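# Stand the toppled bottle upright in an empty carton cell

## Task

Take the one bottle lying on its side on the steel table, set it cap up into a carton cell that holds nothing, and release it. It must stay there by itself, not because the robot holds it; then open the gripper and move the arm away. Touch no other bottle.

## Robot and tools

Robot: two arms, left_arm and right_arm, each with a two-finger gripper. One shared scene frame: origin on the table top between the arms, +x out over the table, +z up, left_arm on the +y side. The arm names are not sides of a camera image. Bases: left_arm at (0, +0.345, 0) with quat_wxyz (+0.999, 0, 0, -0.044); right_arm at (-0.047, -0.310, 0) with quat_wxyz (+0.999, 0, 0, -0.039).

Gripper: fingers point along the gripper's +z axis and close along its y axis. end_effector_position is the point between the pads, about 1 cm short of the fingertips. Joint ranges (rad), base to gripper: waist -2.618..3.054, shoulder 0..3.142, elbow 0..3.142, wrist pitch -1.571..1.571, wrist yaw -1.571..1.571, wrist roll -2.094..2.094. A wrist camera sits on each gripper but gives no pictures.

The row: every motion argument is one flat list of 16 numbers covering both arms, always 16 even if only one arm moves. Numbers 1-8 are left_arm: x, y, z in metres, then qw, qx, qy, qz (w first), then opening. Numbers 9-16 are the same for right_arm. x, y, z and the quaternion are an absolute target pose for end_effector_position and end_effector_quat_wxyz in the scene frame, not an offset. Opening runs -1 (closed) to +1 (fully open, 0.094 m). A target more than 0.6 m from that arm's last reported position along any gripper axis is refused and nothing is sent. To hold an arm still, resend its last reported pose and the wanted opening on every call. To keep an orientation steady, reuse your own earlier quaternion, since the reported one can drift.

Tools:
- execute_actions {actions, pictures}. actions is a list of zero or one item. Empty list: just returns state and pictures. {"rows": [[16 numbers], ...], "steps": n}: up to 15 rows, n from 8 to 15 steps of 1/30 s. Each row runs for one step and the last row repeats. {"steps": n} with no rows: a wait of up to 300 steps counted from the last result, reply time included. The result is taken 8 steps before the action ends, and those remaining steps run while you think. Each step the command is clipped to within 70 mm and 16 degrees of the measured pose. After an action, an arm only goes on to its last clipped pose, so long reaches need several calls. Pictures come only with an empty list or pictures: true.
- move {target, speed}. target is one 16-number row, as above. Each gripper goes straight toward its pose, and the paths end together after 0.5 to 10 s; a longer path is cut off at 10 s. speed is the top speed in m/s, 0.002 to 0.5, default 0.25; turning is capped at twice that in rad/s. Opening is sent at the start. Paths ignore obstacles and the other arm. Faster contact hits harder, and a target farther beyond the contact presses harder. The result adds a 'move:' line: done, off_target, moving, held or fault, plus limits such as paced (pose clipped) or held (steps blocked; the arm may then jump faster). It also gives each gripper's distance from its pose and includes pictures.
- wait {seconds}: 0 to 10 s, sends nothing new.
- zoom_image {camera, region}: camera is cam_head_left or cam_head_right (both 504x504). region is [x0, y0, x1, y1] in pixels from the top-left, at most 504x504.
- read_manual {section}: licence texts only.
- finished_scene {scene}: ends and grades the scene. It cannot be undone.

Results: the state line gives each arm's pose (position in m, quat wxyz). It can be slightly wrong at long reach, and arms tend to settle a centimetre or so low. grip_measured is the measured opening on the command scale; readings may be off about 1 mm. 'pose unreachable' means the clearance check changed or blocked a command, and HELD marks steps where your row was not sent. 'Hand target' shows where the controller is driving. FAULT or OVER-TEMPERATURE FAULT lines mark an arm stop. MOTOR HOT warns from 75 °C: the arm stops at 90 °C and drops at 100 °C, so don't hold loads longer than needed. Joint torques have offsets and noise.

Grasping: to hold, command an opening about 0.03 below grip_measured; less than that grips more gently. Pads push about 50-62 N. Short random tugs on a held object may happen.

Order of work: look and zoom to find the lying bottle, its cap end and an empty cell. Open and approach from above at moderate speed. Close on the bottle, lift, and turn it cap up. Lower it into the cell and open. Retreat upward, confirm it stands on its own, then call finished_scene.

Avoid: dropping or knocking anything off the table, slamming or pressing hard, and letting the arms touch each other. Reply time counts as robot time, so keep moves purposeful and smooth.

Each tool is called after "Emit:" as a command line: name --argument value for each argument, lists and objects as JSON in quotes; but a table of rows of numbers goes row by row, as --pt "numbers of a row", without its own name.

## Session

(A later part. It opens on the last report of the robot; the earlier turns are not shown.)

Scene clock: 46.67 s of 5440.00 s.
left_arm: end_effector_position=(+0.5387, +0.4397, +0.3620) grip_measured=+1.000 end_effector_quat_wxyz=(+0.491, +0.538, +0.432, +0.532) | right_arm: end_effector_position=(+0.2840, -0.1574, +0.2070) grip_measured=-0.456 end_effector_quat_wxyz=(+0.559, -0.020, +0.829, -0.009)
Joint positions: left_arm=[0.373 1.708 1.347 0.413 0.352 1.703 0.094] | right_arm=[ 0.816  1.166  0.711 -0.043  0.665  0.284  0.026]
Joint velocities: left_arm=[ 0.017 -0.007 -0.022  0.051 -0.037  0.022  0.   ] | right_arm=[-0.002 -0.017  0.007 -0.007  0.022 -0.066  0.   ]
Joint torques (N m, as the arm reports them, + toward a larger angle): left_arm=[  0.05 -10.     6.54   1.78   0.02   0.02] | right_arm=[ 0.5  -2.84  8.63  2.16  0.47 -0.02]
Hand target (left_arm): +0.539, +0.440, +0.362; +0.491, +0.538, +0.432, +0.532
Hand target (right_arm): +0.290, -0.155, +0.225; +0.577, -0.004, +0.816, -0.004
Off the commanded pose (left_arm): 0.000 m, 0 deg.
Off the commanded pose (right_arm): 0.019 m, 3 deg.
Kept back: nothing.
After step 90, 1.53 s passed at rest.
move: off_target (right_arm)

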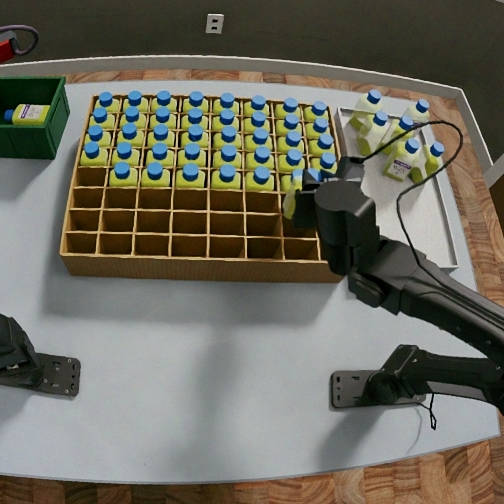

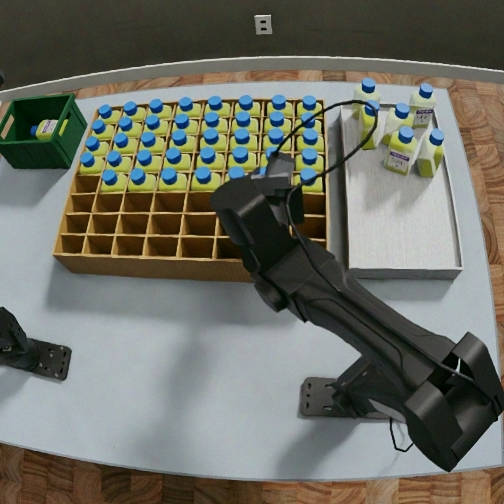

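Emit:
move --target '[0.5387, 0.4397, 0.3620, 0.491, 0.538, 0.432, 0.532, 1, 0.317, -0.164, 0.212, 0.575, 0, 0.818, 0, -0.49]' --speed 0.06

Emit:
zoom_image --camera "cam_head_left" --region '[270, 160, 330, 230]'

Scene clock: 49.80 s of 5440.00 s.
left_arm: end_effector_position=(+0.5387, +0.4397, +0.3620) grip_measured=+1.000 end_effector_quat_wxyz=(+0.491, +0.538, +0.432, +0.532) | right_arm: end_effector_position=(+0.3104, -0.1657, +0.2059) grip_measured=-0.456 end_effector_quat_wxyz=(+0.571, -0.001, +0.821, -0.001)
Joint positions: left_arm=[0.373 1.708 1.347 0.413 0.352 1.703 0.094] | right_arm=[0.725 1.233 0.711 0.086 0.599 0.254 0.026]
Joint velocities: left_arm=[-0.012  0.002  0.007 -0.007  0.066 -0.066  0.   ] | right_arm=[ 0.012 -0.007  0.007  0.037  0.037  0.037 -0.001]
Joint torques (N m, as the arm reports them, + toward a larger angle): left_arm=[  0.04 -10.     6.55   1.78   0.02   0.02] | right_arm=[-0.8  -2.53  7.78  2.11  0.18 -0.01]
Hand target (left_arm): +0.539, +0.440, +0.362; +0.491, +0.538, +0.432, +0.532
Hand target (right_arm): +0.317, -0.165, +0.212; +0.575, +0.000, +0.818, +0.001
Off the commanded pose (left_arm): 0.000 m, 0 deg.
Off the commanded pose (right_arm): 0.009 m, 1 deg.
Kept back: nothing.
move: done

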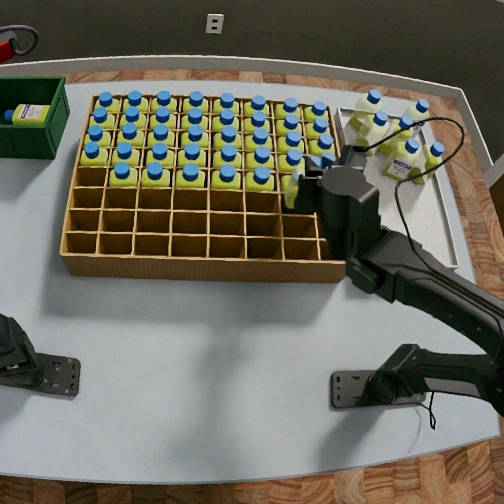

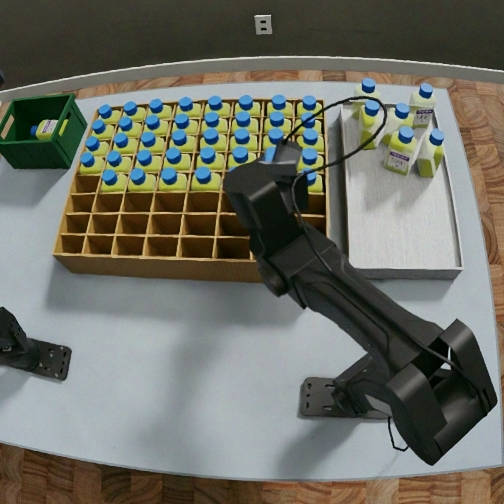

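Region (270, 160, 330, 230) of cam_head_left's 504x504 image, scaled by 7.200, with more detail than that image has; it fills the left 432 columns of this view, and the rest is white.

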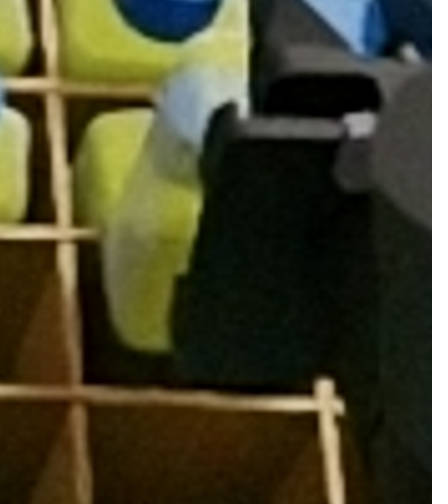

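Emit:
move --target '[0.5387, 0.4397, 0.3620, 0.491, 0.538, 0.432, 0.532, 1, 0.324, -0.168, 0.195, 0.566, 0, 0.8245, 0, -0.49]' --speed 0.04

Emit:
zoom_image --camera "cam_head_left" --region '[270, 160, 330, 230]'

Scene clock: 51.33 s of 5440.00 s.
left_arm: end_effector_position=(+0.5387, +0.4397, +0.3620) grip_measured=+1.000 end_effector_quat_wxyz=(+0.491, +0.538, +0.432, +0.532) | right_arm: end_effector_position=(+0.3219, -0.1674, +0.2058) grip_measured=-0.456 end_effector_quat_wxyz=(+0.579, +0.008, +0.815, +0.007)
Joint positions: left_arm=[0.373 1.708 1.347 0.413 0.352 1.703 0.094] | right_arm=[0.692 1.267 0.711 0.152 0.571 0.249 0.026]
Joint velocities: left_arm=[-0.007  0.012 -0.002 -0.081 -0.022  0.037  0.   ] | right_arm=[-0.002  0.012  0.002  0.066  0.007  0.007 -0.001]
Joint torques (N m, as the arm reports them, + toward a larger angle): left_arm=[ 0.03 -9.98  6.56  1.79  0.02  0.03] | right_arm=[-0.62 -2.75  6.09  1.86  0.01  0.  ]
Hand target (left_arm): +0.539, +0.440, +0.362; +0.491, +0.538, +0.432, +0.532
Hand target (right_arm): +0.323, -0.169, +0.195; +0.566, +0.000, +0.825, +0.000
Off the commanded pose (left_arm): 0.000 m, 0 deg.
Off the commanded pose (right_arm): 0.011 m, 2 deg.
Kept back: nothing.
move: off_target (right_arm)

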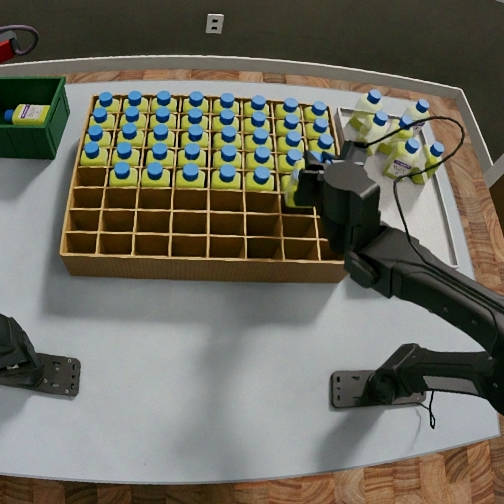

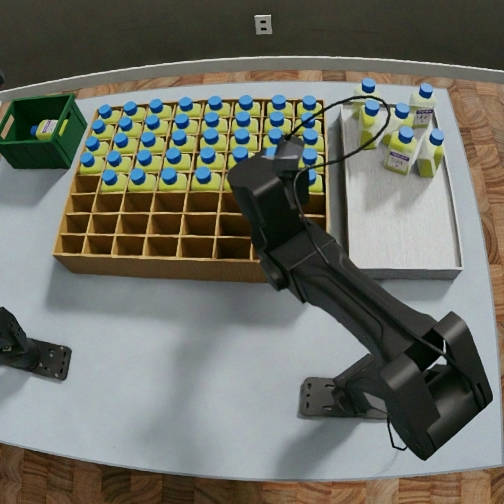

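Region (270, 160, 330, 230) of cam_head_left's 504x504 image, scaled by 7.200, with more detail than that image has; it fills the left 432 columns of this view, and the rest is white.

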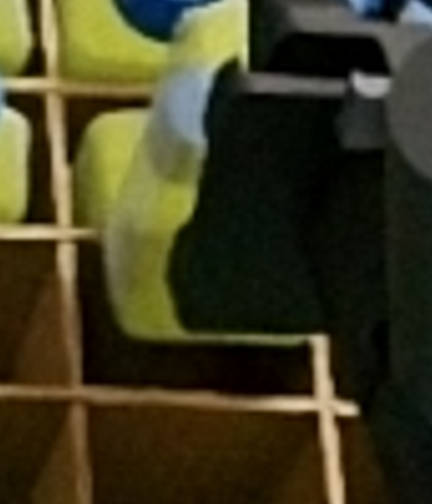

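Emit:
move --target '[0.5387, 0.4397, 0.3620, 0.491, 0.538, 0.432, 0.532, 1, 0.304, -0.162, 0.208, 0.566, 0, 0.8245, 0, -0.49]' --speed 0.04

Emit:
zoom_image --camera "cam_head_left" --region '[270, 160, 330, 230]'

Scene clock: 52.93 s of 5440.00 s.
left_arm: end_effector_position=(+0.5387, +0.4397, +0.3620) grip_measured=+1.000 end_effector_quat_wxyz=(+0.491, +0.538, +0.432, +0.532) | right_arm: end_effector_position=(+0.3091, -0.1634, +0.2052) grip_measured=-0.456 end_effector_quat_wxyz=(+0.572, +0.000, +0.820, -0.005)
Joint positions: left_arm=[0.373 1.708 1.347 0.413 0.352 1.703 0.094] | right_arm=[0.742 1.24  0.711 0.09  0.624 0.259 0.026]
Joint velocities: left_arm=[-0.012  0.002  0.002  0.007 -0.007  0.051  0.   ] | right_arm=[-0.007  0.012 -0.002 -0.066 -0.022  0.022 -0.   ]
Joint torques (N m, as the arm reports them, + toward a larger angle): left_arm=[  0.03 -10.     6.56   1.78   0.02   0.03] | right_arm=[ 0.72 -5.57  7.04  1.43  0.15  0.13]
Hand target (left_arm): +0.539, +0.440, +0.362; +0.491, +0.538, +0.432, +0.532
Hand target (right_arm): +0.304, -0.162, +0.208; +0.567, -0.000, +0.824, -0.000
Off the commanded pose (left_arm): 0.000 m, 0 deg.
Off the commanded pose (right_arm): 0.006 m, 1 deg.
Kept back: nothing.
move: done

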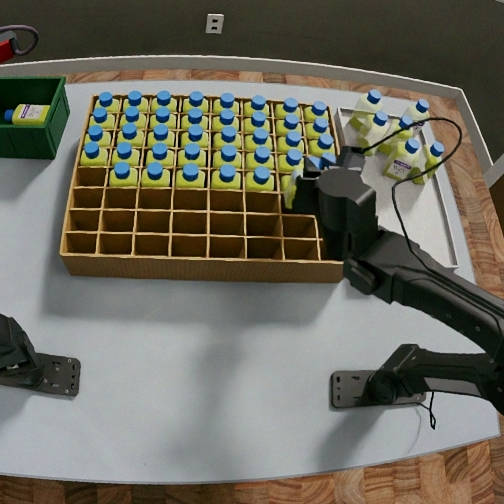

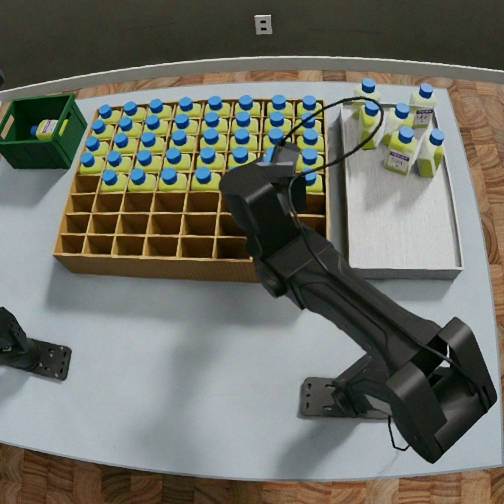

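Region (270, 160, 330, 230) of cam_head_left's 504x504 image, scaled by 7.200, with more detail than that image has; it fills the left 432 columns of this view, and the rest is white.

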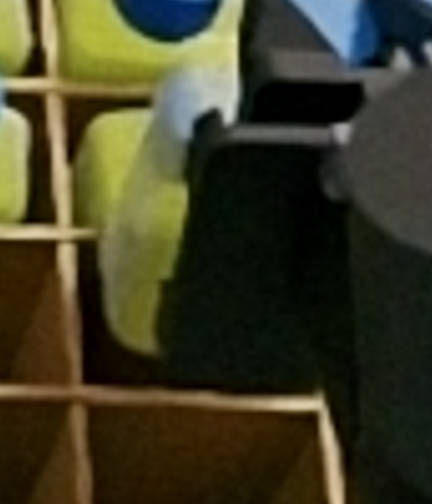

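Emit:
move --target '[0.5387, 0.4397, 0.3620, 0.491, 0.538, 0.432, 0.532, 1, 0.292, -0.161, 0.206, 0.563, 0, 0.8265, 0, -0.49]' --speed 0.03

Emit:
zoom_image --camera "cam_head_left" --region '[270, 160, 330, 230]'

Scene clock: 55.33 s of 5440.00 s.
left_arm: end_effector_position=(+0.5387, +0.4397, +0.3620) grip_measured=+1.000 end_effector_quat_wxyz=(+0.491, +0.538, +0.432, +0.532) | right_arm: end_effector_position=(+0.2980, -0.1595, +0.2046) grip_measured=-0.456 end_effector_quat_wxyz=(+0.565, -0.002, +0.825, -0.002)
Joint positions: left_arm=[0.373 1.708 1.347 0.413 0.352 1.703 0.094] | right_arm=[0.777 1.212 0.711 0.031 0.644 0.289 0.026]
Joint velocities: left_arm=[ 0.002 -0.007 -0.007 -0.037 -0.037  0.037  0.   ] | right_arm=[ 0.007 -0.007 -0.022 -0.081 -0.007 -0.007  0.001]
Joint torques (N m, as the arm reports them, + toward a larger angle): left_arm=[ 0.04 -9.99  6.56  1.78  0.02  0.02] | right_arm=[ 0.76 -5.74  5.83  1.66  0.32  0.08]
Hand target (left_arm): +0.539, +0.440, +0.362; +0.491, +0.538, +0.432, +0.532
Hand target (right_arm): +0.292, -0.161, +0.206; +0.563, -0.000, +0.826, -0.000
Off the commanded pose (left_arm): 0.000 m, 0 deg.
Off the commanded pose (right_arm): 0.006 m, 0 deg.
Kept back: nothing.
move: done

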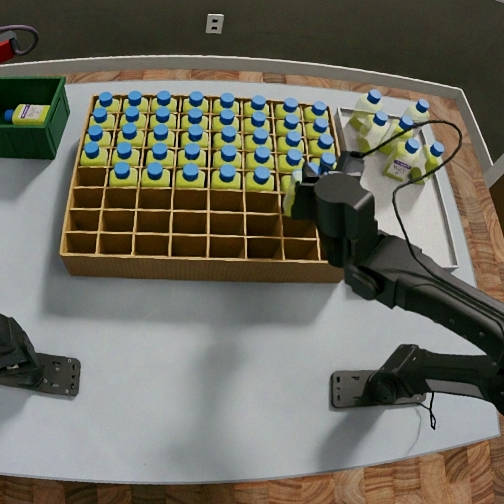

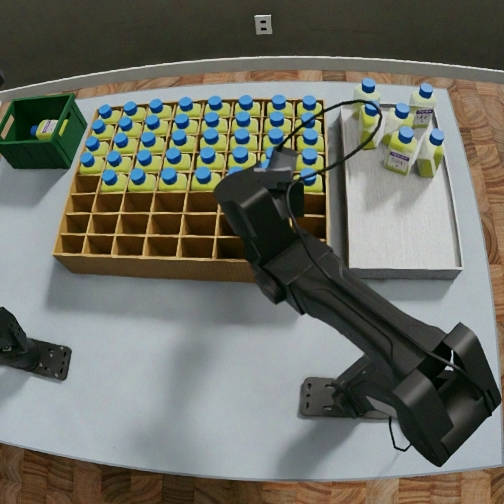

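Region (270, 160, 330, 230) of cam_head_left's 504x504 image, scaled by 7.200, with more detail than that image has; it fills the left 432 columns of this view, and the rest is white.

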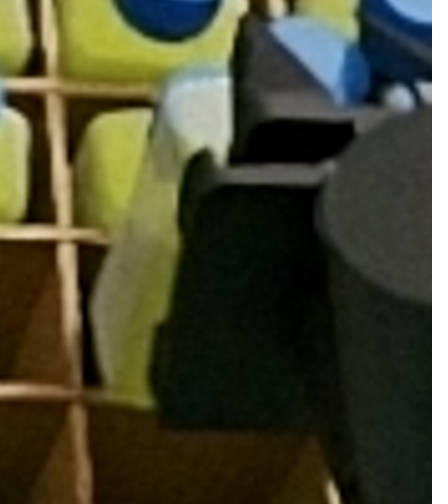

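Emit:
move --target '[0.5387, 0.4397, 0.3620, 0.491, 0.538, 0.432, 0.532, 1, 0.303, -0.163, 0.208, 0.6018, 0, 0.7986, 0, -0.49]' --speed 0.03

Emit:
zoom_image --camera "cam_head_left" --region '[270, 160, 330, 230]'

Scene clock: 58.67 s of 5440.00 s.
left_arm: end_effector_position=(+0.5387, +0.4397, +0.3620) grip_measured=+1.000 end_effector_quat_wxyz=(+0.491, +0.538, +0.432, +0.532) | right_arm: end_effector_position=(+0.3003, -0.1600, +0.2033) grip_measured=-0.456 end_effector_quat_wxyz=(+0.591, -0.007, +0.807, +0.001)
Joint positions: left_arm=[0.373 1.708 1.347 0.413 0.352 1.703 0.094] | right_arm=[0.772 1.212 0.64  0.185 0.645 0.234 0.026]
Joint velocities: left_arm=[ 0.002 -0.012  0.007  0.022  0.022  0.037  0.   ] | right_arm=[-0.002 -0.012 -0.017  0.051 -0.051 -0.022  0.   ]
Joint torques (N m, as the arm reports them, + toward a larger angle): left_arm=[ 0.03 -9.98  6.56  1.78  0.02  0.03] | right_arm=[-0.57 -3.75  5.41  2.42  0.31 -0.07]
Hand target (left_arm): +0.539, +0.440, +0.362; +0.491, +0.538, +0.432, +0.532
Hand target (right_arm): +0.303, -0.163, +0.208; +0.601, +0.000, +0.799, +0.000
Off the commanded pose (left_arm): 0.000 m, 0 deg.
Off the commanded pose (right_arm): 0.006 m, 2 deg.
Kept back: nothing.
move: done

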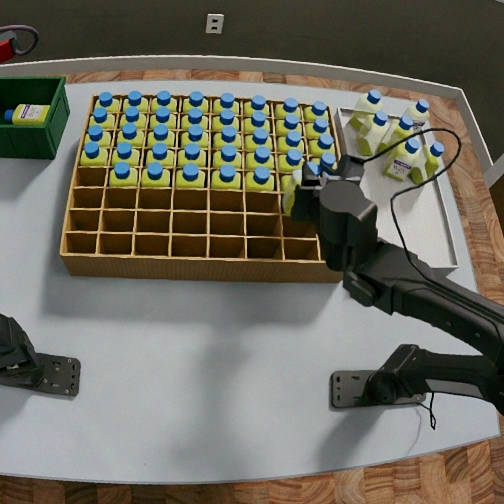

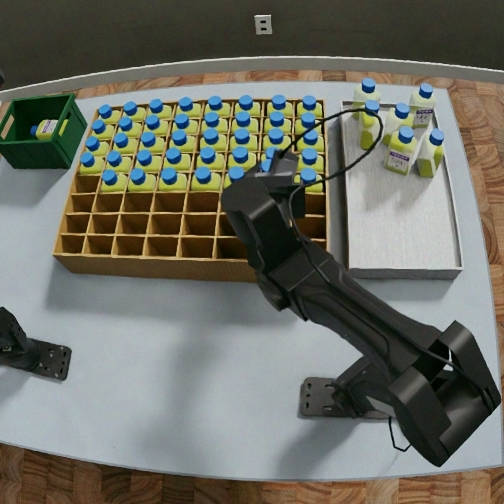

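Region (270, 160, 330, 230) of cam_head_left's 504x504 image, scaled by 7.200, with more detail than that image has; it fills the left 432 columns of this view, and the rest is white.

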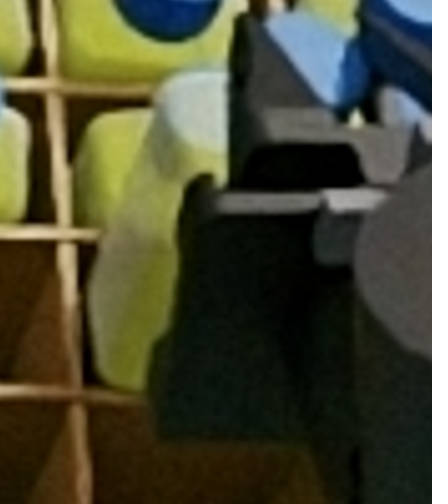

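Emit:
move --target '[0.5387, 0.4397, 0.3620, 0.491, 0.538, 0.432, 0.532, 1, 0.310, -0.167, 0.207, 0.6018, 0, 0.7986, 0, -0.49]' --speed 0.02

Emit:
zoom_image --camera "cam_head_left" --region '[270, 160, 330, 230]'

Scene clock: 60.27 s of 5440.00 s.
left_arm: end_effector_position=(+0.5387, +0.4397, +0.3620) grip_measured=+1.000 end_effector_quat_wxyz=(+0.491, +0.538, +0.432, +0.532) | right_arm: end_effector_position=(+0.3063, -0.1652, +0.2023) grip_measured=-0.456 end_effector_quat_wxyz=(+0.591, -0.005, +0.807, -0.000)
Joint positions: left_arm=[0.373 1.708 1.347 0.413 0.352 1.703 0.094] | right_arm=[0.741 1.222 0.639 0.203 0.62  0.221 0.026]
Joint velocities: left_arm=[ 0.002  0.007  0.007  0.022 -0.022 -0.022  0.   ] | right_arm=[-0.002 -0.002 -0.007  0.11  -0.037 -0.007  0.   ]
Joint torques (N m, as the arm reports them, + toward a larger angle): left_arm=[ 0.04 -9.98  6.55  1.79  0.03  0.02] | right_arm=[-0.61 -3.45  5.72  2.46  0.22 -0.08]
Hand target (left_arm): +0.539, +0.440, +0.362; +0.491, +0.538, +0.432, +0.532
Hand target (right_arm): +0.310, -0.167, +0.207; +0.601, +0.000, +0.799, +0.000
Off the commanded pose (left_arm): 0.000 m, 0 deg.
Off the commanded pose (right_arm): 0.006 m, 2 deg.
Kept back: nothing.
move: done

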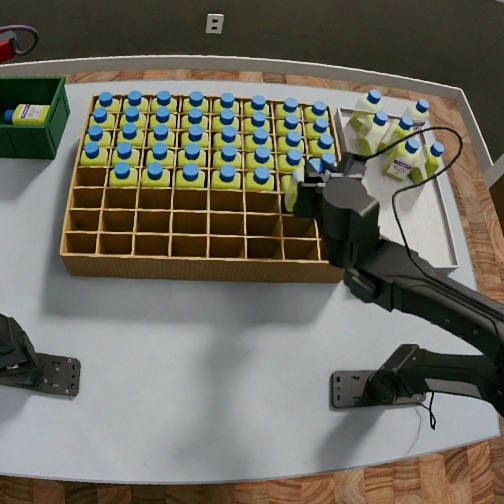

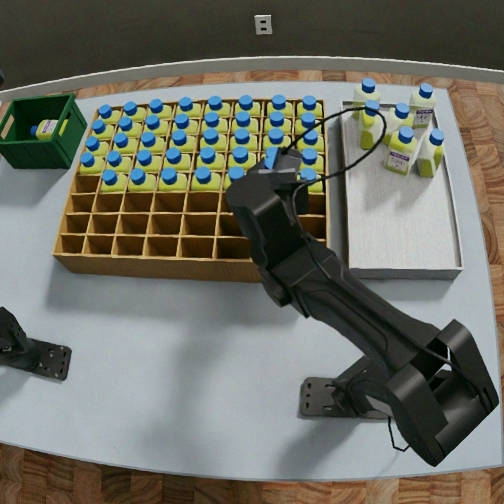

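Region (270, 160, 330, 230) of cam_head_left's 504x504 image, scaled by 7.200, with more detail than that image has; it fills the left 432 columns of this view, and the rest is white.

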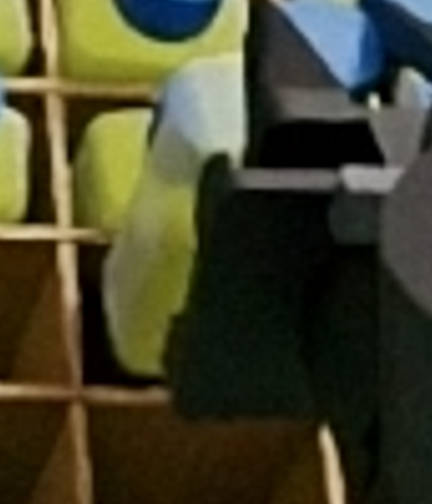

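Emit:
move --target '[0.5387, 0.4397, 0.3620, 0.491, 0.538, 0.432, 0.532, 1, 0.308, -0.165, 0.178, 0.6018, 0, 0.7986, 0, -0.49]' --speed 0.025

Emit:
zoom_image --camera "cam_head_left" --region '[270, 160, 330, 230]'

Scene clock: 61.77 s of 5440.00 s.
left_arm: end_effector_position=(+0.5387, +0.4397, +0.3620) grip_measured=+1.000 end_effector_quat_wxyz=(+0.491, +0.538, +0.432, +0.532) | right_arm: end_effector_position=(+0.3055, -0.1645, +0.1722) grip_measured=-0.456 end_effector_quat_wxyz=(+0.588, -0.008, +0.809, +0.001)
Joint positions: left_arm=[0.373 1.708 1.347 0.413 0.352 1.703 0.094] | right_arm=[0.741 1.278 0.553 0.337 0.613 0.223 0.026]
Joint velocities: left_arm=[ 0.007 -0.017  0.012  0.022 -0.022  0.11   0.   ] | right_arm=[ 0.002 -0.002 -0.012 -0.066 -0.007 -0.007 -0.001]
Joint torques (N m, as the arm reports them, + toward a larger angle): left_arm=[ 0.03 -9.99  6.56  1.78  0.02  0.02] | right_arm=[ 0.3  -3.66  5.22  2.48  0.44 -0.08]
Hand target (left_arm): +0.539, +0.440, +0.362; +0.491, +0.538, +0.432, +0.532
Hand target (right_arm): +0.307, -0.165, +0.178; +0.601, +0.000, +0.799, +0.000
Off the commanded pose (left_arm): 0.000 m, 0 deg.
Off the commanded pose (right_arm): 0.006 m, 2 deg.
Kept back: nothing.
move: done

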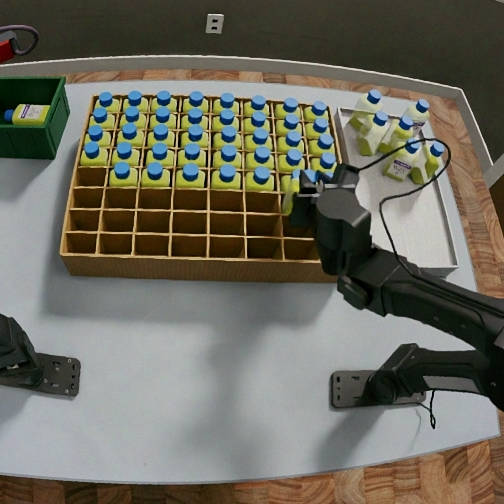

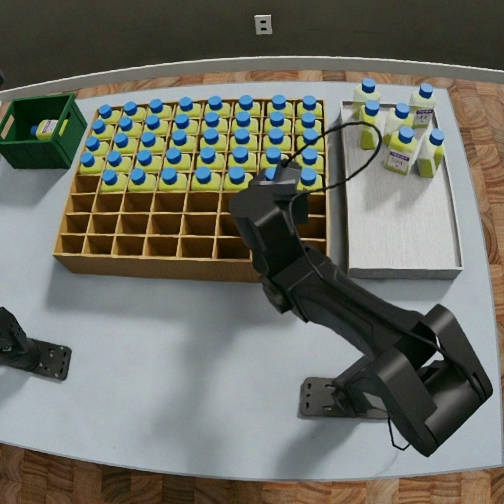

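Region (270, 160, 330, 230) of cam_head_left's 504x504 image, scaled by 7.200, with more detail than that image has; it fills the left 432 columns of this view, and the rest is white.

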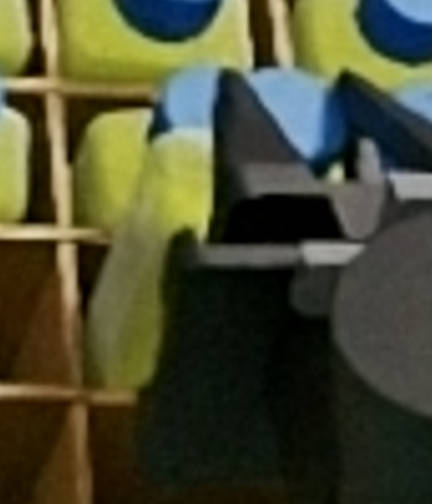

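Emit:
move --target '[0.5387, 0.4397, 0.3620, 0.491, 0.538, 0.432, 0.532, 1, 0.306, -0.165, 0.140, 0.6018, 0, 0.7986, 0, -0.49]' --speed 0.03

Emit:
zoom_image --camera "cam_head_left" --region '[250, 160, 350, 270]'

Scene clock: 63.40 s of 5440.00 s.
left_arm: end_effector_position=(+0.5387, +0.4397, +0.3620) grip_measured=+1.000 end_effector_quat_wxyz=(+0.491, +0.538, +0.432, +0.532) | right_arm: end_effector_position=(+0.3073, -0.1650, +0.1577) grip_measured=-0.456 end_effector_quat_wxyz=(+0.617, +0.008, +0.787, +0.006)
Joint positions: left_arm=[0.373 1.708 1.347 0.413 0.352 1.703 0.094] | right_arm=[0.751 1.366 0.46  0.602 0.65  0.208 0.026]
Joint velocities: left_arm=[-0.017  0.012  0.002 -0.037  0.022 -0.037  0.   ] | right_arm=[-0.002 -0.002 -0.007  0.022 -0.007 -0.007 -0.001]
Joint torques (N m, as the arm reports them, + toward a larger angle): left_arm=[  0.03 -10.     6.56   1.78   0.02   0.02] | right_arm=[ 0.05 -1.88  4.08  1.97  0.04  0.07]
Hand target (left_arm): +0.539, +0.440, +0.362; +0.491, +0.538, +0.432, +0.532
Hand target (right_arm): +0.305, -0.166, +0.140; +0.602, -0.000, +0.799, +0.000
Off the commanded pose (left_arm): 0.000 m, 0 deg.
Off the commanded pose (right_arm): 0.018 m, 3 deg.
Kept back: nothing.
move: off_target (right_arm)

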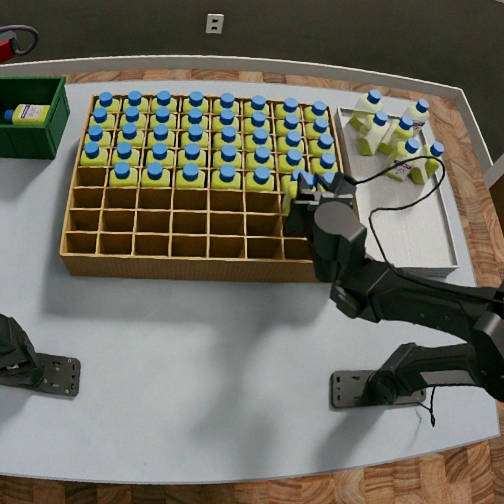

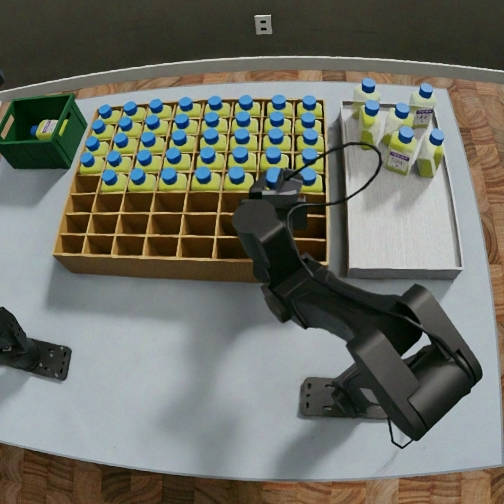

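Region (250, 160, 350, 270) of cam_head_left's 504x504 image, scaled by 4.582, with more detail than that image has; it fills the left 458 columns of this view, and the rest is white.

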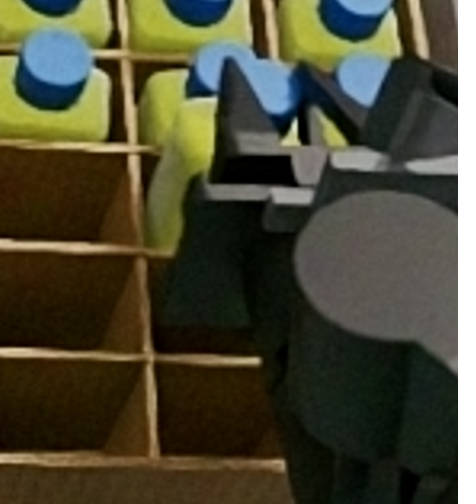

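Emit:
zoom_image --camera "cam_head_right" --region '[230, 150, 340, 290]'

Emit:
zoom_image --camera "cam_head_left" --region '[270, 160, 330, 230]'

Region (230, 150, 340, 290) of cam_head_right's 504x504 image, scaled by 3.600, with more detail than that image has; it fills the left 396 columns of this view, and the rest is white.

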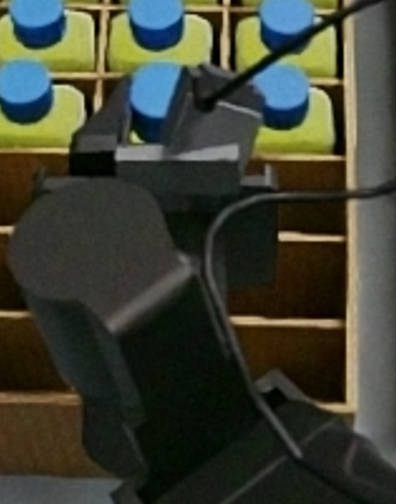

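Region (270, 160, 330, 230) of cam_head_left's 504x504 image, scaled by 7.200, with more detail than that image has; it fills the left 432 columns of this view, and the rest is white.

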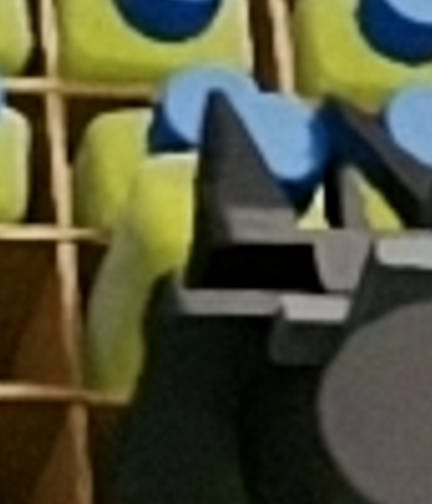

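Emit:
move --target '[0.5387, 0.4397, 0.3620, 0.491, 0.538, 0.432, 0.532, 1, 0.297, -0.165, 0.156, 0.6018, 0, 0.7986, 0, -0.49]' --speed 0.02

Emit:
zoom_image --camera "cam_head_left" --region '[270, 160, 330, 230]'

Scene clock: 66.27 s of 5440.00 s.
left_arm: end_effector_position=(+0.5387, +0.4397, +0.3620) grip_measured=+1.000 end_effector_quat_wxyz=(+0.491, +0.538, +0.432, +0.532) | right_arm: end_effector_position=(+0.2989, -0.1642, +0.1464) grip_measured=-0.456 end_effector_quat_wxyz=(+0.595, -0.004, +0.804, -0.002)
Joint positions: left_arm=[0.373 1.708 1.347 0.413 0.352 1.703 0.094] | right_arm=[0.768 1.344 0.459 0.508 0.652 0.227 0.026]
Joint velocities: left_arm=[ 0.002 -0.017  0.002 -0.022  0.007 -0.007  0.   ] | right_arm=[-0.002  0.002 -0.032 -0.051 -0.007 -0.007  0.   ]
Joint torques (N m, as the arm reports them, + toward a larger angle): left_arm=[ 0.04 -9.99  6.55  1.78  0.02  0.03] | right_arm=[ 0.45 -6.57  5.65  1.84  0.31  0.  ]
Hand target (left_arm): +0.539, +0.440, +0.362; +0.491, +0.538, +0.432, +0.532
Hand target (right_arm): +0.297, -0.165, +0.156; +0.602, -0.000, +0.798, -0.000
Off the commanded pose (left_arm): 0.000 m, 0 deg.
Off the commanded pose (right_arm): 0.010 m, 1 deg.
Kept back: nothing.
move: done

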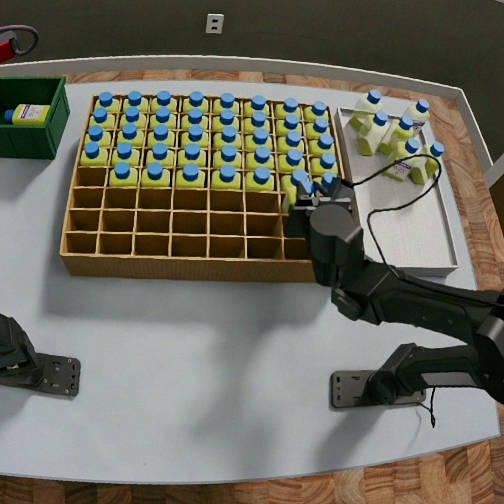

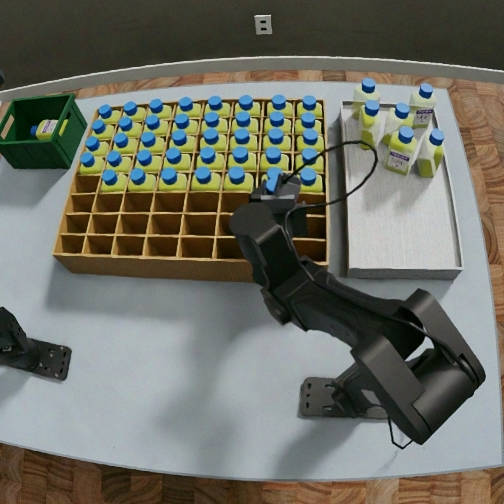

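Region (270, 160, 330, 230) of cam_head_left's 504x504 image, scaled by 7.200, with more detail than that image has; it fills the left 432 columns of this view, and the rest is white.

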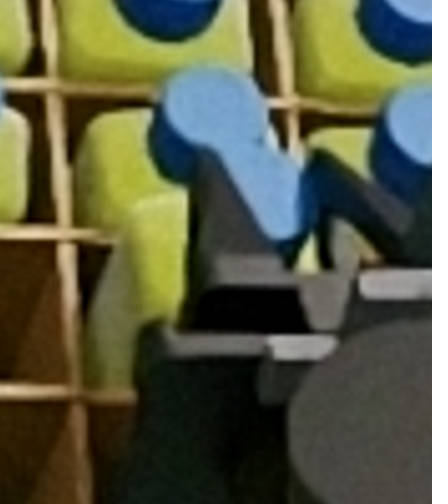

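Emit:
move --target '[0.5387, 0.4397, 0.3620, 0.491, 0.538, 0.432, 0.532, 1, 0.298, -0.165, 0.124, 0.598, 0, 0.8015, 0, -0.49]' --speed 0.02

Emit:
zoom_image --camera "cam_head_left" --region '[270, 160, 330, 230]'

Scene clock: 68.13 s of 5440.00 s.
left_arm: end_effector_position=(+0.5387, +0.4397, +0.3620) grip_measured=+1.000 end_effector_quat_wxyz=(+0.491, +0.538, +0.432, +0.532) | right_arm: end_effector_position=(+0.2991, -0.1639, +0.1271) grip_measured=-0.456 end_effector_quat_wxyz=(+0.596, -0.003, +0.803, +0.000)
Joint positions: left_arm=[0.373 1.708 1.347 0.413 0.352 1.703 0.094] | right_arm=[0.768 1.423 0.412 0.639 0.651 0.229 0.026]
Joint velocities: left_arm=[-0.012 -0.007 -0.002  0.037 -0.022  0.007  0.   ] | right_arm=[-0.027 -0.012  0.002  0.037  0.007  0.051  0.   ]
Joint torques (N m, as the arm reports them, + toward a larger angle): left_arm=[  0.02 -10.     6.55   1.78   0.02   0.03] | right_arm=[ 0.21 -3.84  4.11  2.22  0.27  0.03]
Hand target (left_arm): +0.539, +0.440, +0.362; +0.491, +0.538, +0.432, +0.532
Hand target (right_arm): +0.298, -0.165, +0.124; +0.598, +0.000, +0.802, -0.000
Off the commanded pose (left_arm): 0.000 m, 0 deg.
Off the commanded pose (right_arm): 0.003 m, 0 deg.
Kept back: nothing.
move: done

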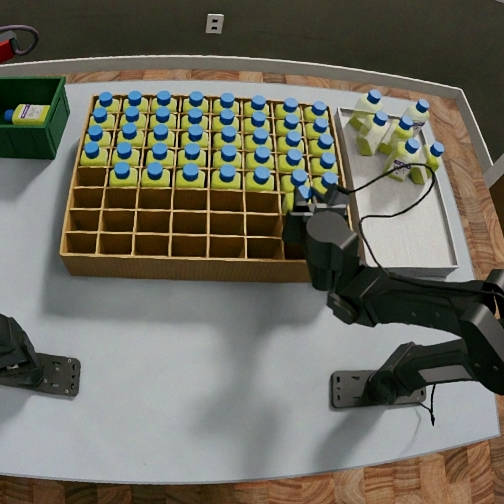

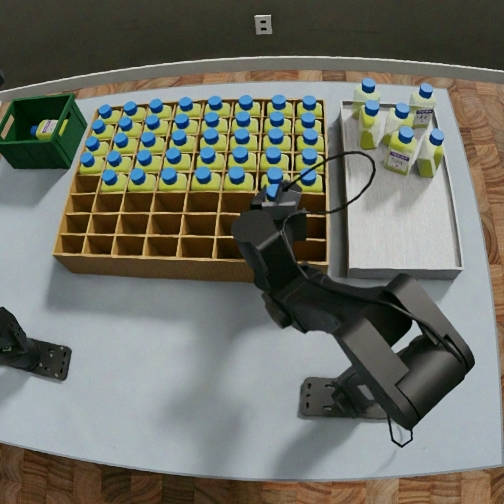

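Region (270, 160, 330, 230) of cam_head_left's 504x504 image, scaled by 7.200, with more detail than that image has; it fills the left 432 columns of this view, and the rest is white.

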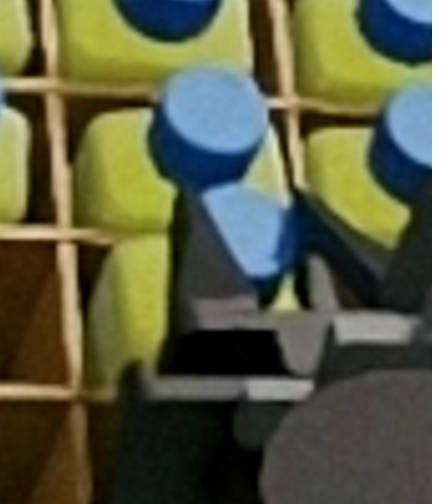

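Emit:
move --target '[0.5387, 0.4397, 0.3620, 0.491, 0.538, 0.432, 0.532, 1, 0.297, -0.165, 0.112, 0.598, 0, 0.8015, 0, -0.49]' --speed 0.015

Emit:
zoom_image --camera "cam_head_left" --region '[270, 160, 330, 230]'

Scene clock: 69.63 s of 5440.00 s.
left_arm: end_effector_position=(+0.5387, +0.4397, +0.3620) grip_measured=+1.000 end_effector_quat_wxyz=(+0.491, +0.538, +0.432, +0.532) | right_arm: end_effector_position=(+0.2996, -0.1645, +0.1241) grip_measured=-0.456 end_effector_quat_wxyz=(+0.608, +0.007, +0.794, +0.005)
Joint positions: left_arm=[0.373 1.708 1.347 0.413 0.352 1.703 0.094] | right_arm=[0.771 1.463 0.386 0.74  0.664 0.229 0.026]
Joint velocities: left_arm=[-0.002 -0.017 -0.002 -0.066 -0.022  0.022  0.   ] | right_arm=[-0.022  0.017  0.002 -0.007 -0.037 -0.022 -0.001]
Joint torques (N m, as the arm reports them, + toward a larger angle): left_arm=[ 0.04 -9.99  6.55  1.78  0.02  0.02] | right_arm=[ 0.26 -2.89  3.98  2.01  0.14  0.05]
Hand target (left_arm): +0.539, +0.440, +0.362; +0.491, +0.538, +0.432, +0.532
Hand target (right_arm): +0.297, -0.165, +0.112; +0.598, +0.000, +0.802, +0.000
Off the commanded pose (left_arm): 0.000 m, 0 deg.
Off the commanded pose (right_arm): 0.012 m, 2 deg.
Kept back: nothing.
move: off_target (right_arm)

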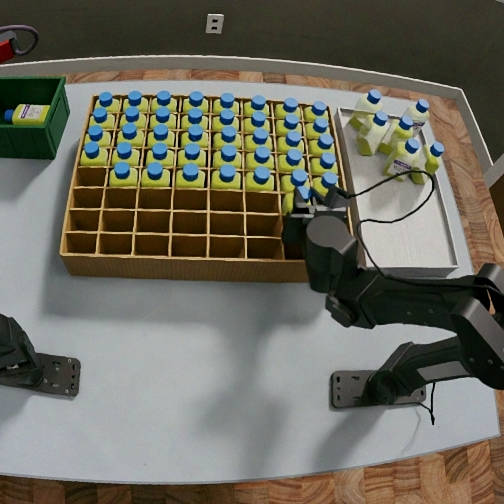

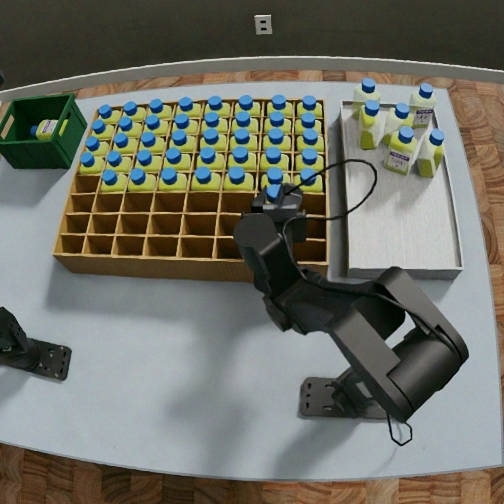

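Region (270, 160, 330, 230) of cam_head_left's 504x504 image, scaled by 7.200, with more detail than that image has; it fills the left 432 columns of this view, and the rest is white.

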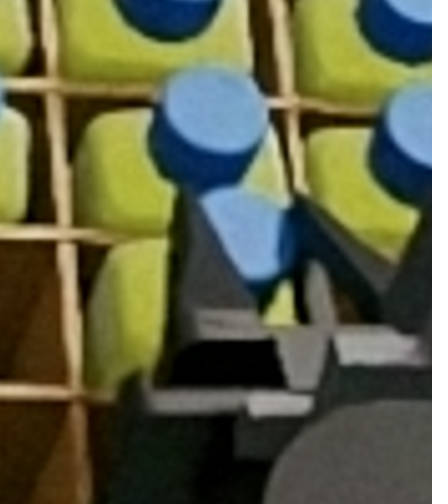

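Emit:
move --target '[0.5387, 0.4397, 0.3620, 0.491, 0.538, 0.432, 0.532, 1, 0.293, -0.165, 0.120, 0.598, 0, 0.8015, 0, -0.49]' --speed 0.015

Emit:
zoom_image --camera "cam_head_left" --region '[270, 160, 330, 230]'

Scene clock: 71.40 s of 5440.00 s.
left_arm: end_effector_position=(+0.5387, +0.4397, +0.3620) grip_measured=+1.000 end_effector_quat_wxyz=(+0.491, +0.538, +0.432, +0.532) | right_arm: end_effector_position=(+0.2982, -0.1644, +0.1206) grip_measured=-0.456 end_effector_quat_wxyz=(+0.603, +0.004, +0.798, +0.002)
Joint positions: left_arm=[0.373 1.708 1.347 0.413 0.352 1.703 0.094] | right_arm=[0.774 1.463 0.386 0.724 0.665 0.233 0.026]
Joint velocities: left_arm=[ 0.002 -0.002 -0.002  0.007 -0.022 -0.007  0.   ] | right_arm=[-0.002  0.007 -0.007  0.037  0.066 -0.007  0.001]
Joint torques (N m, as the arm reports them, + toward a larger angle): left_arm=[ 0.03 -9.99  6.55  1.78  0.02  0.03] | right_arm=[ 0.89 -6.74  4.21  1.63  0.28  0.05]
Hand target (left_arm): +0.539, +0.440, +0.362; +0.491, +0.538, +0.432, +0.532
Hand target (right_arm): +0.293, -0.165, +0.120; +0.599, -0.000, +0.801, -0.000
Off the commanded pose (left_arm): 0.000 m, 0 deg.
Off the commanded pose (right_arm): 0.005 m, 1 deg.
Kept back: nothing.
move: done

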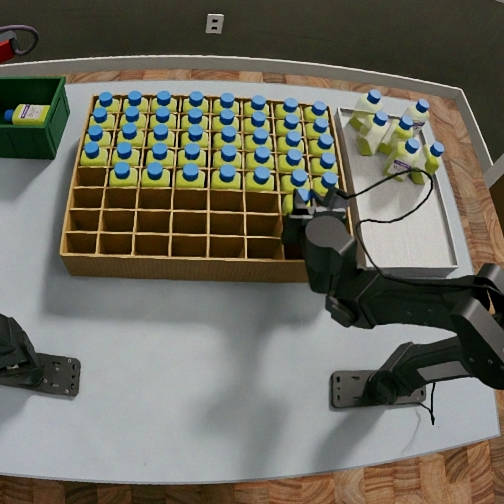

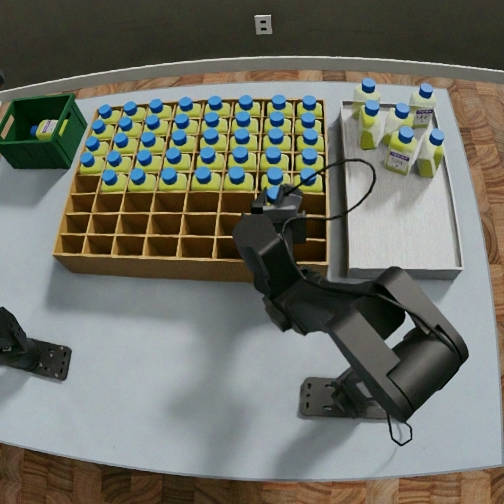

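Region (270, 160, 330, 230) of cam_head_left's 504x504 image, scaled by 7.200, with more detail than that image has; it fills the left 432 columns of this view, and the rest is white.

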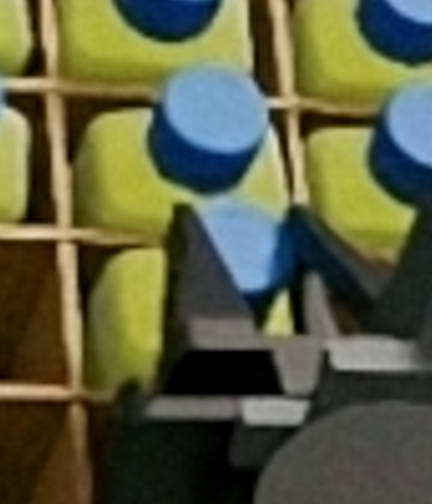

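Emit:
move --target '[0.5387, 0.4397, 0.3620, 0.491, 0.538, 0.432, 0.532, 1, 0.296, -0.165, 0.120, 0.598, 0, 0.8015, 0, 0.1]' --speed 0.02

Emit:
move --target '[0.5387, 0.4397, 0.3620, 0.491, 0.538, 0.432, 0.532, 1, 0.22, -0.20, 0.21, 0.575, 0, 0.818, 0, 0.1]' --speed 0.15

Scene clock: 72.40 s of 5440.00 s.
left_arm: end_effector_position=(+0.5387, +0.4397, +0.3620) grip_measured=+1.000 end_effector_quat_wxyz=(+0.491, +0.538, +0.432, +0.532) | right_arm: end_effector_position=(+0.2971, -0.1653, +0.1169) grip_measured=+0.098 end_effector_quat_wxyz=(+0.597, +0.000, +0.802, -0.003)
Joint positions: left_arm=[0.373 1.708 1.347 0.413 0.352 1.703 0.094] | right_arm=[0.774 1.463 0.386 0.705 0.665 0.233 0.052]
Joint velocities: left_arm=[ 0.002 -0.017 -0.007 -0.007  0.037 -0.037  0.   ] | right_arm=[-0.022 -0.022 -0.007 -0.066 -0.022 -0.066 -0.001]
Joint torques (N m, as the arm reports them, + toward a larger angle): left_arm=[ 0.05 -9.99  6.54  1.79  0.02  0.02] | right_arm=[ 0.15 -5.93  4.84  1.88  0.17  0.03]
Hand target (left_arm): +0.539, +0.440, +0.362; +0.491, +0.538, +0.432, +0.532
Hand target (right_arm): +0.296, -0.165, +0.120; +0.598, +0.000, +0.801, -0.000
Off the commanded pose (left_arm): 0.000 m, 0 deg.
Off the commanded pose (right_arm): 0.003 m, 0 deg.
Kept back: nothing.
move: done

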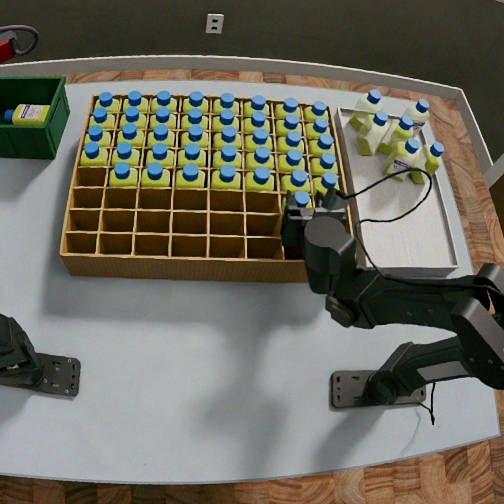

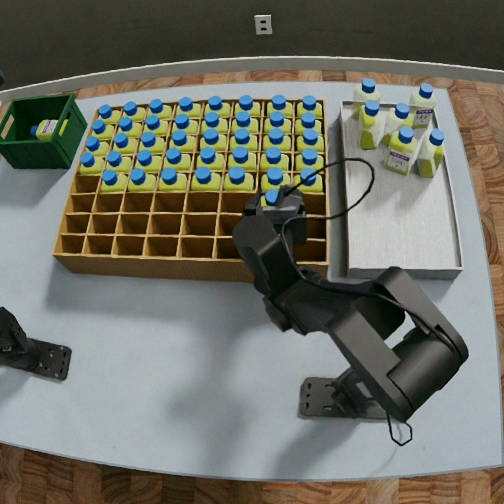

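Scene clock: 73.97 s of 5440.00 s.
left_arm: end_effector_position=(+0.5387, +0.4397, +0.3620) grip_measured=+1.000 end_effector_quat_wxyz=(+0.491, +0.538, +0.432, +0.532) | right_arm: end_effector_position=(+0.2205, -0.1981, +0.1963) grip_measured=+0.098 end_effector_quat_wxyz=(+0.567, -0.010, +0.824, -0.005)
Joint positions: left_arm=[0.373 1.708 1.347 0.413 0.352 1.703 0.094] | right_arm=[ 0.909  0.806  0.509 -0.218  0.758  0.351  0.052]
Joint velocities: left_arm=[ 0.002 -0.007 -0.022 -0.037 -0.022  0.022  0.   ] | right_arm=[-0.017  0.007  0.002  0.051  0.007 -0.007  0.001]
Joint torques (N m, as the arm reports them, + toward a larger angle): left_arm=[ 0.03 -9.98  6.55  1.78  0.02  0.02] | right_arm=[ 0.64 -1.25  8.69  1.78  0.47  0.07]
Hand target (left_arm): +0.539, +0.440, +0.362; +0.491, +0.538, +0.432, +0.532
Hand target (right_arm): +0.221, -0.198, +0.211; +0.576, -0.001, +0.817, -0.001
Off the commanded pose (left_arm): 0.000 m, 0 deg.
Off the commanded pose (right_arm): 0.014 m, 2 deg.
Kept back: nothing.
move: off_target (right_arm)

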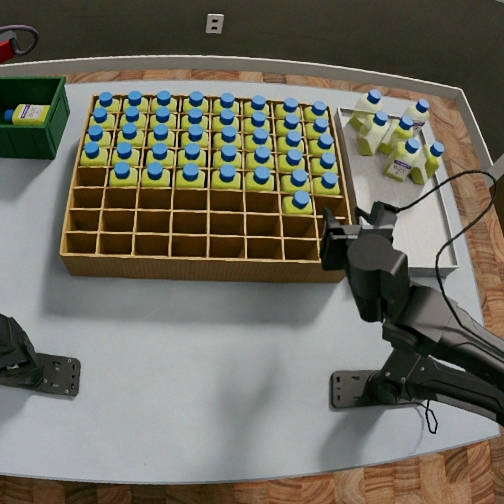

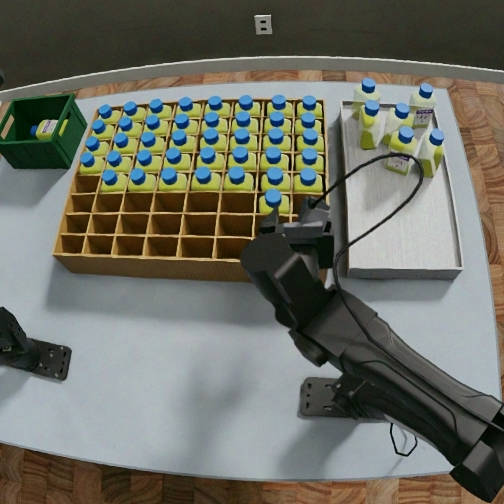

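Emit:
zoom_image --camera "cam_head_left" --region '[240, 150, 360, 270]'

Region (240, 150, 360, 270) of cam_head_left's 504x504 image, scaled by 4.200, with more detail than that image has.

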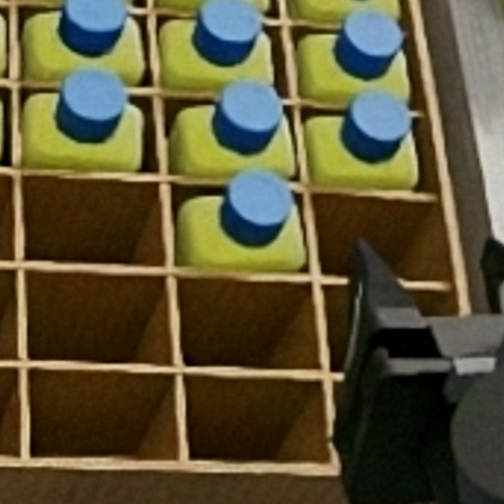

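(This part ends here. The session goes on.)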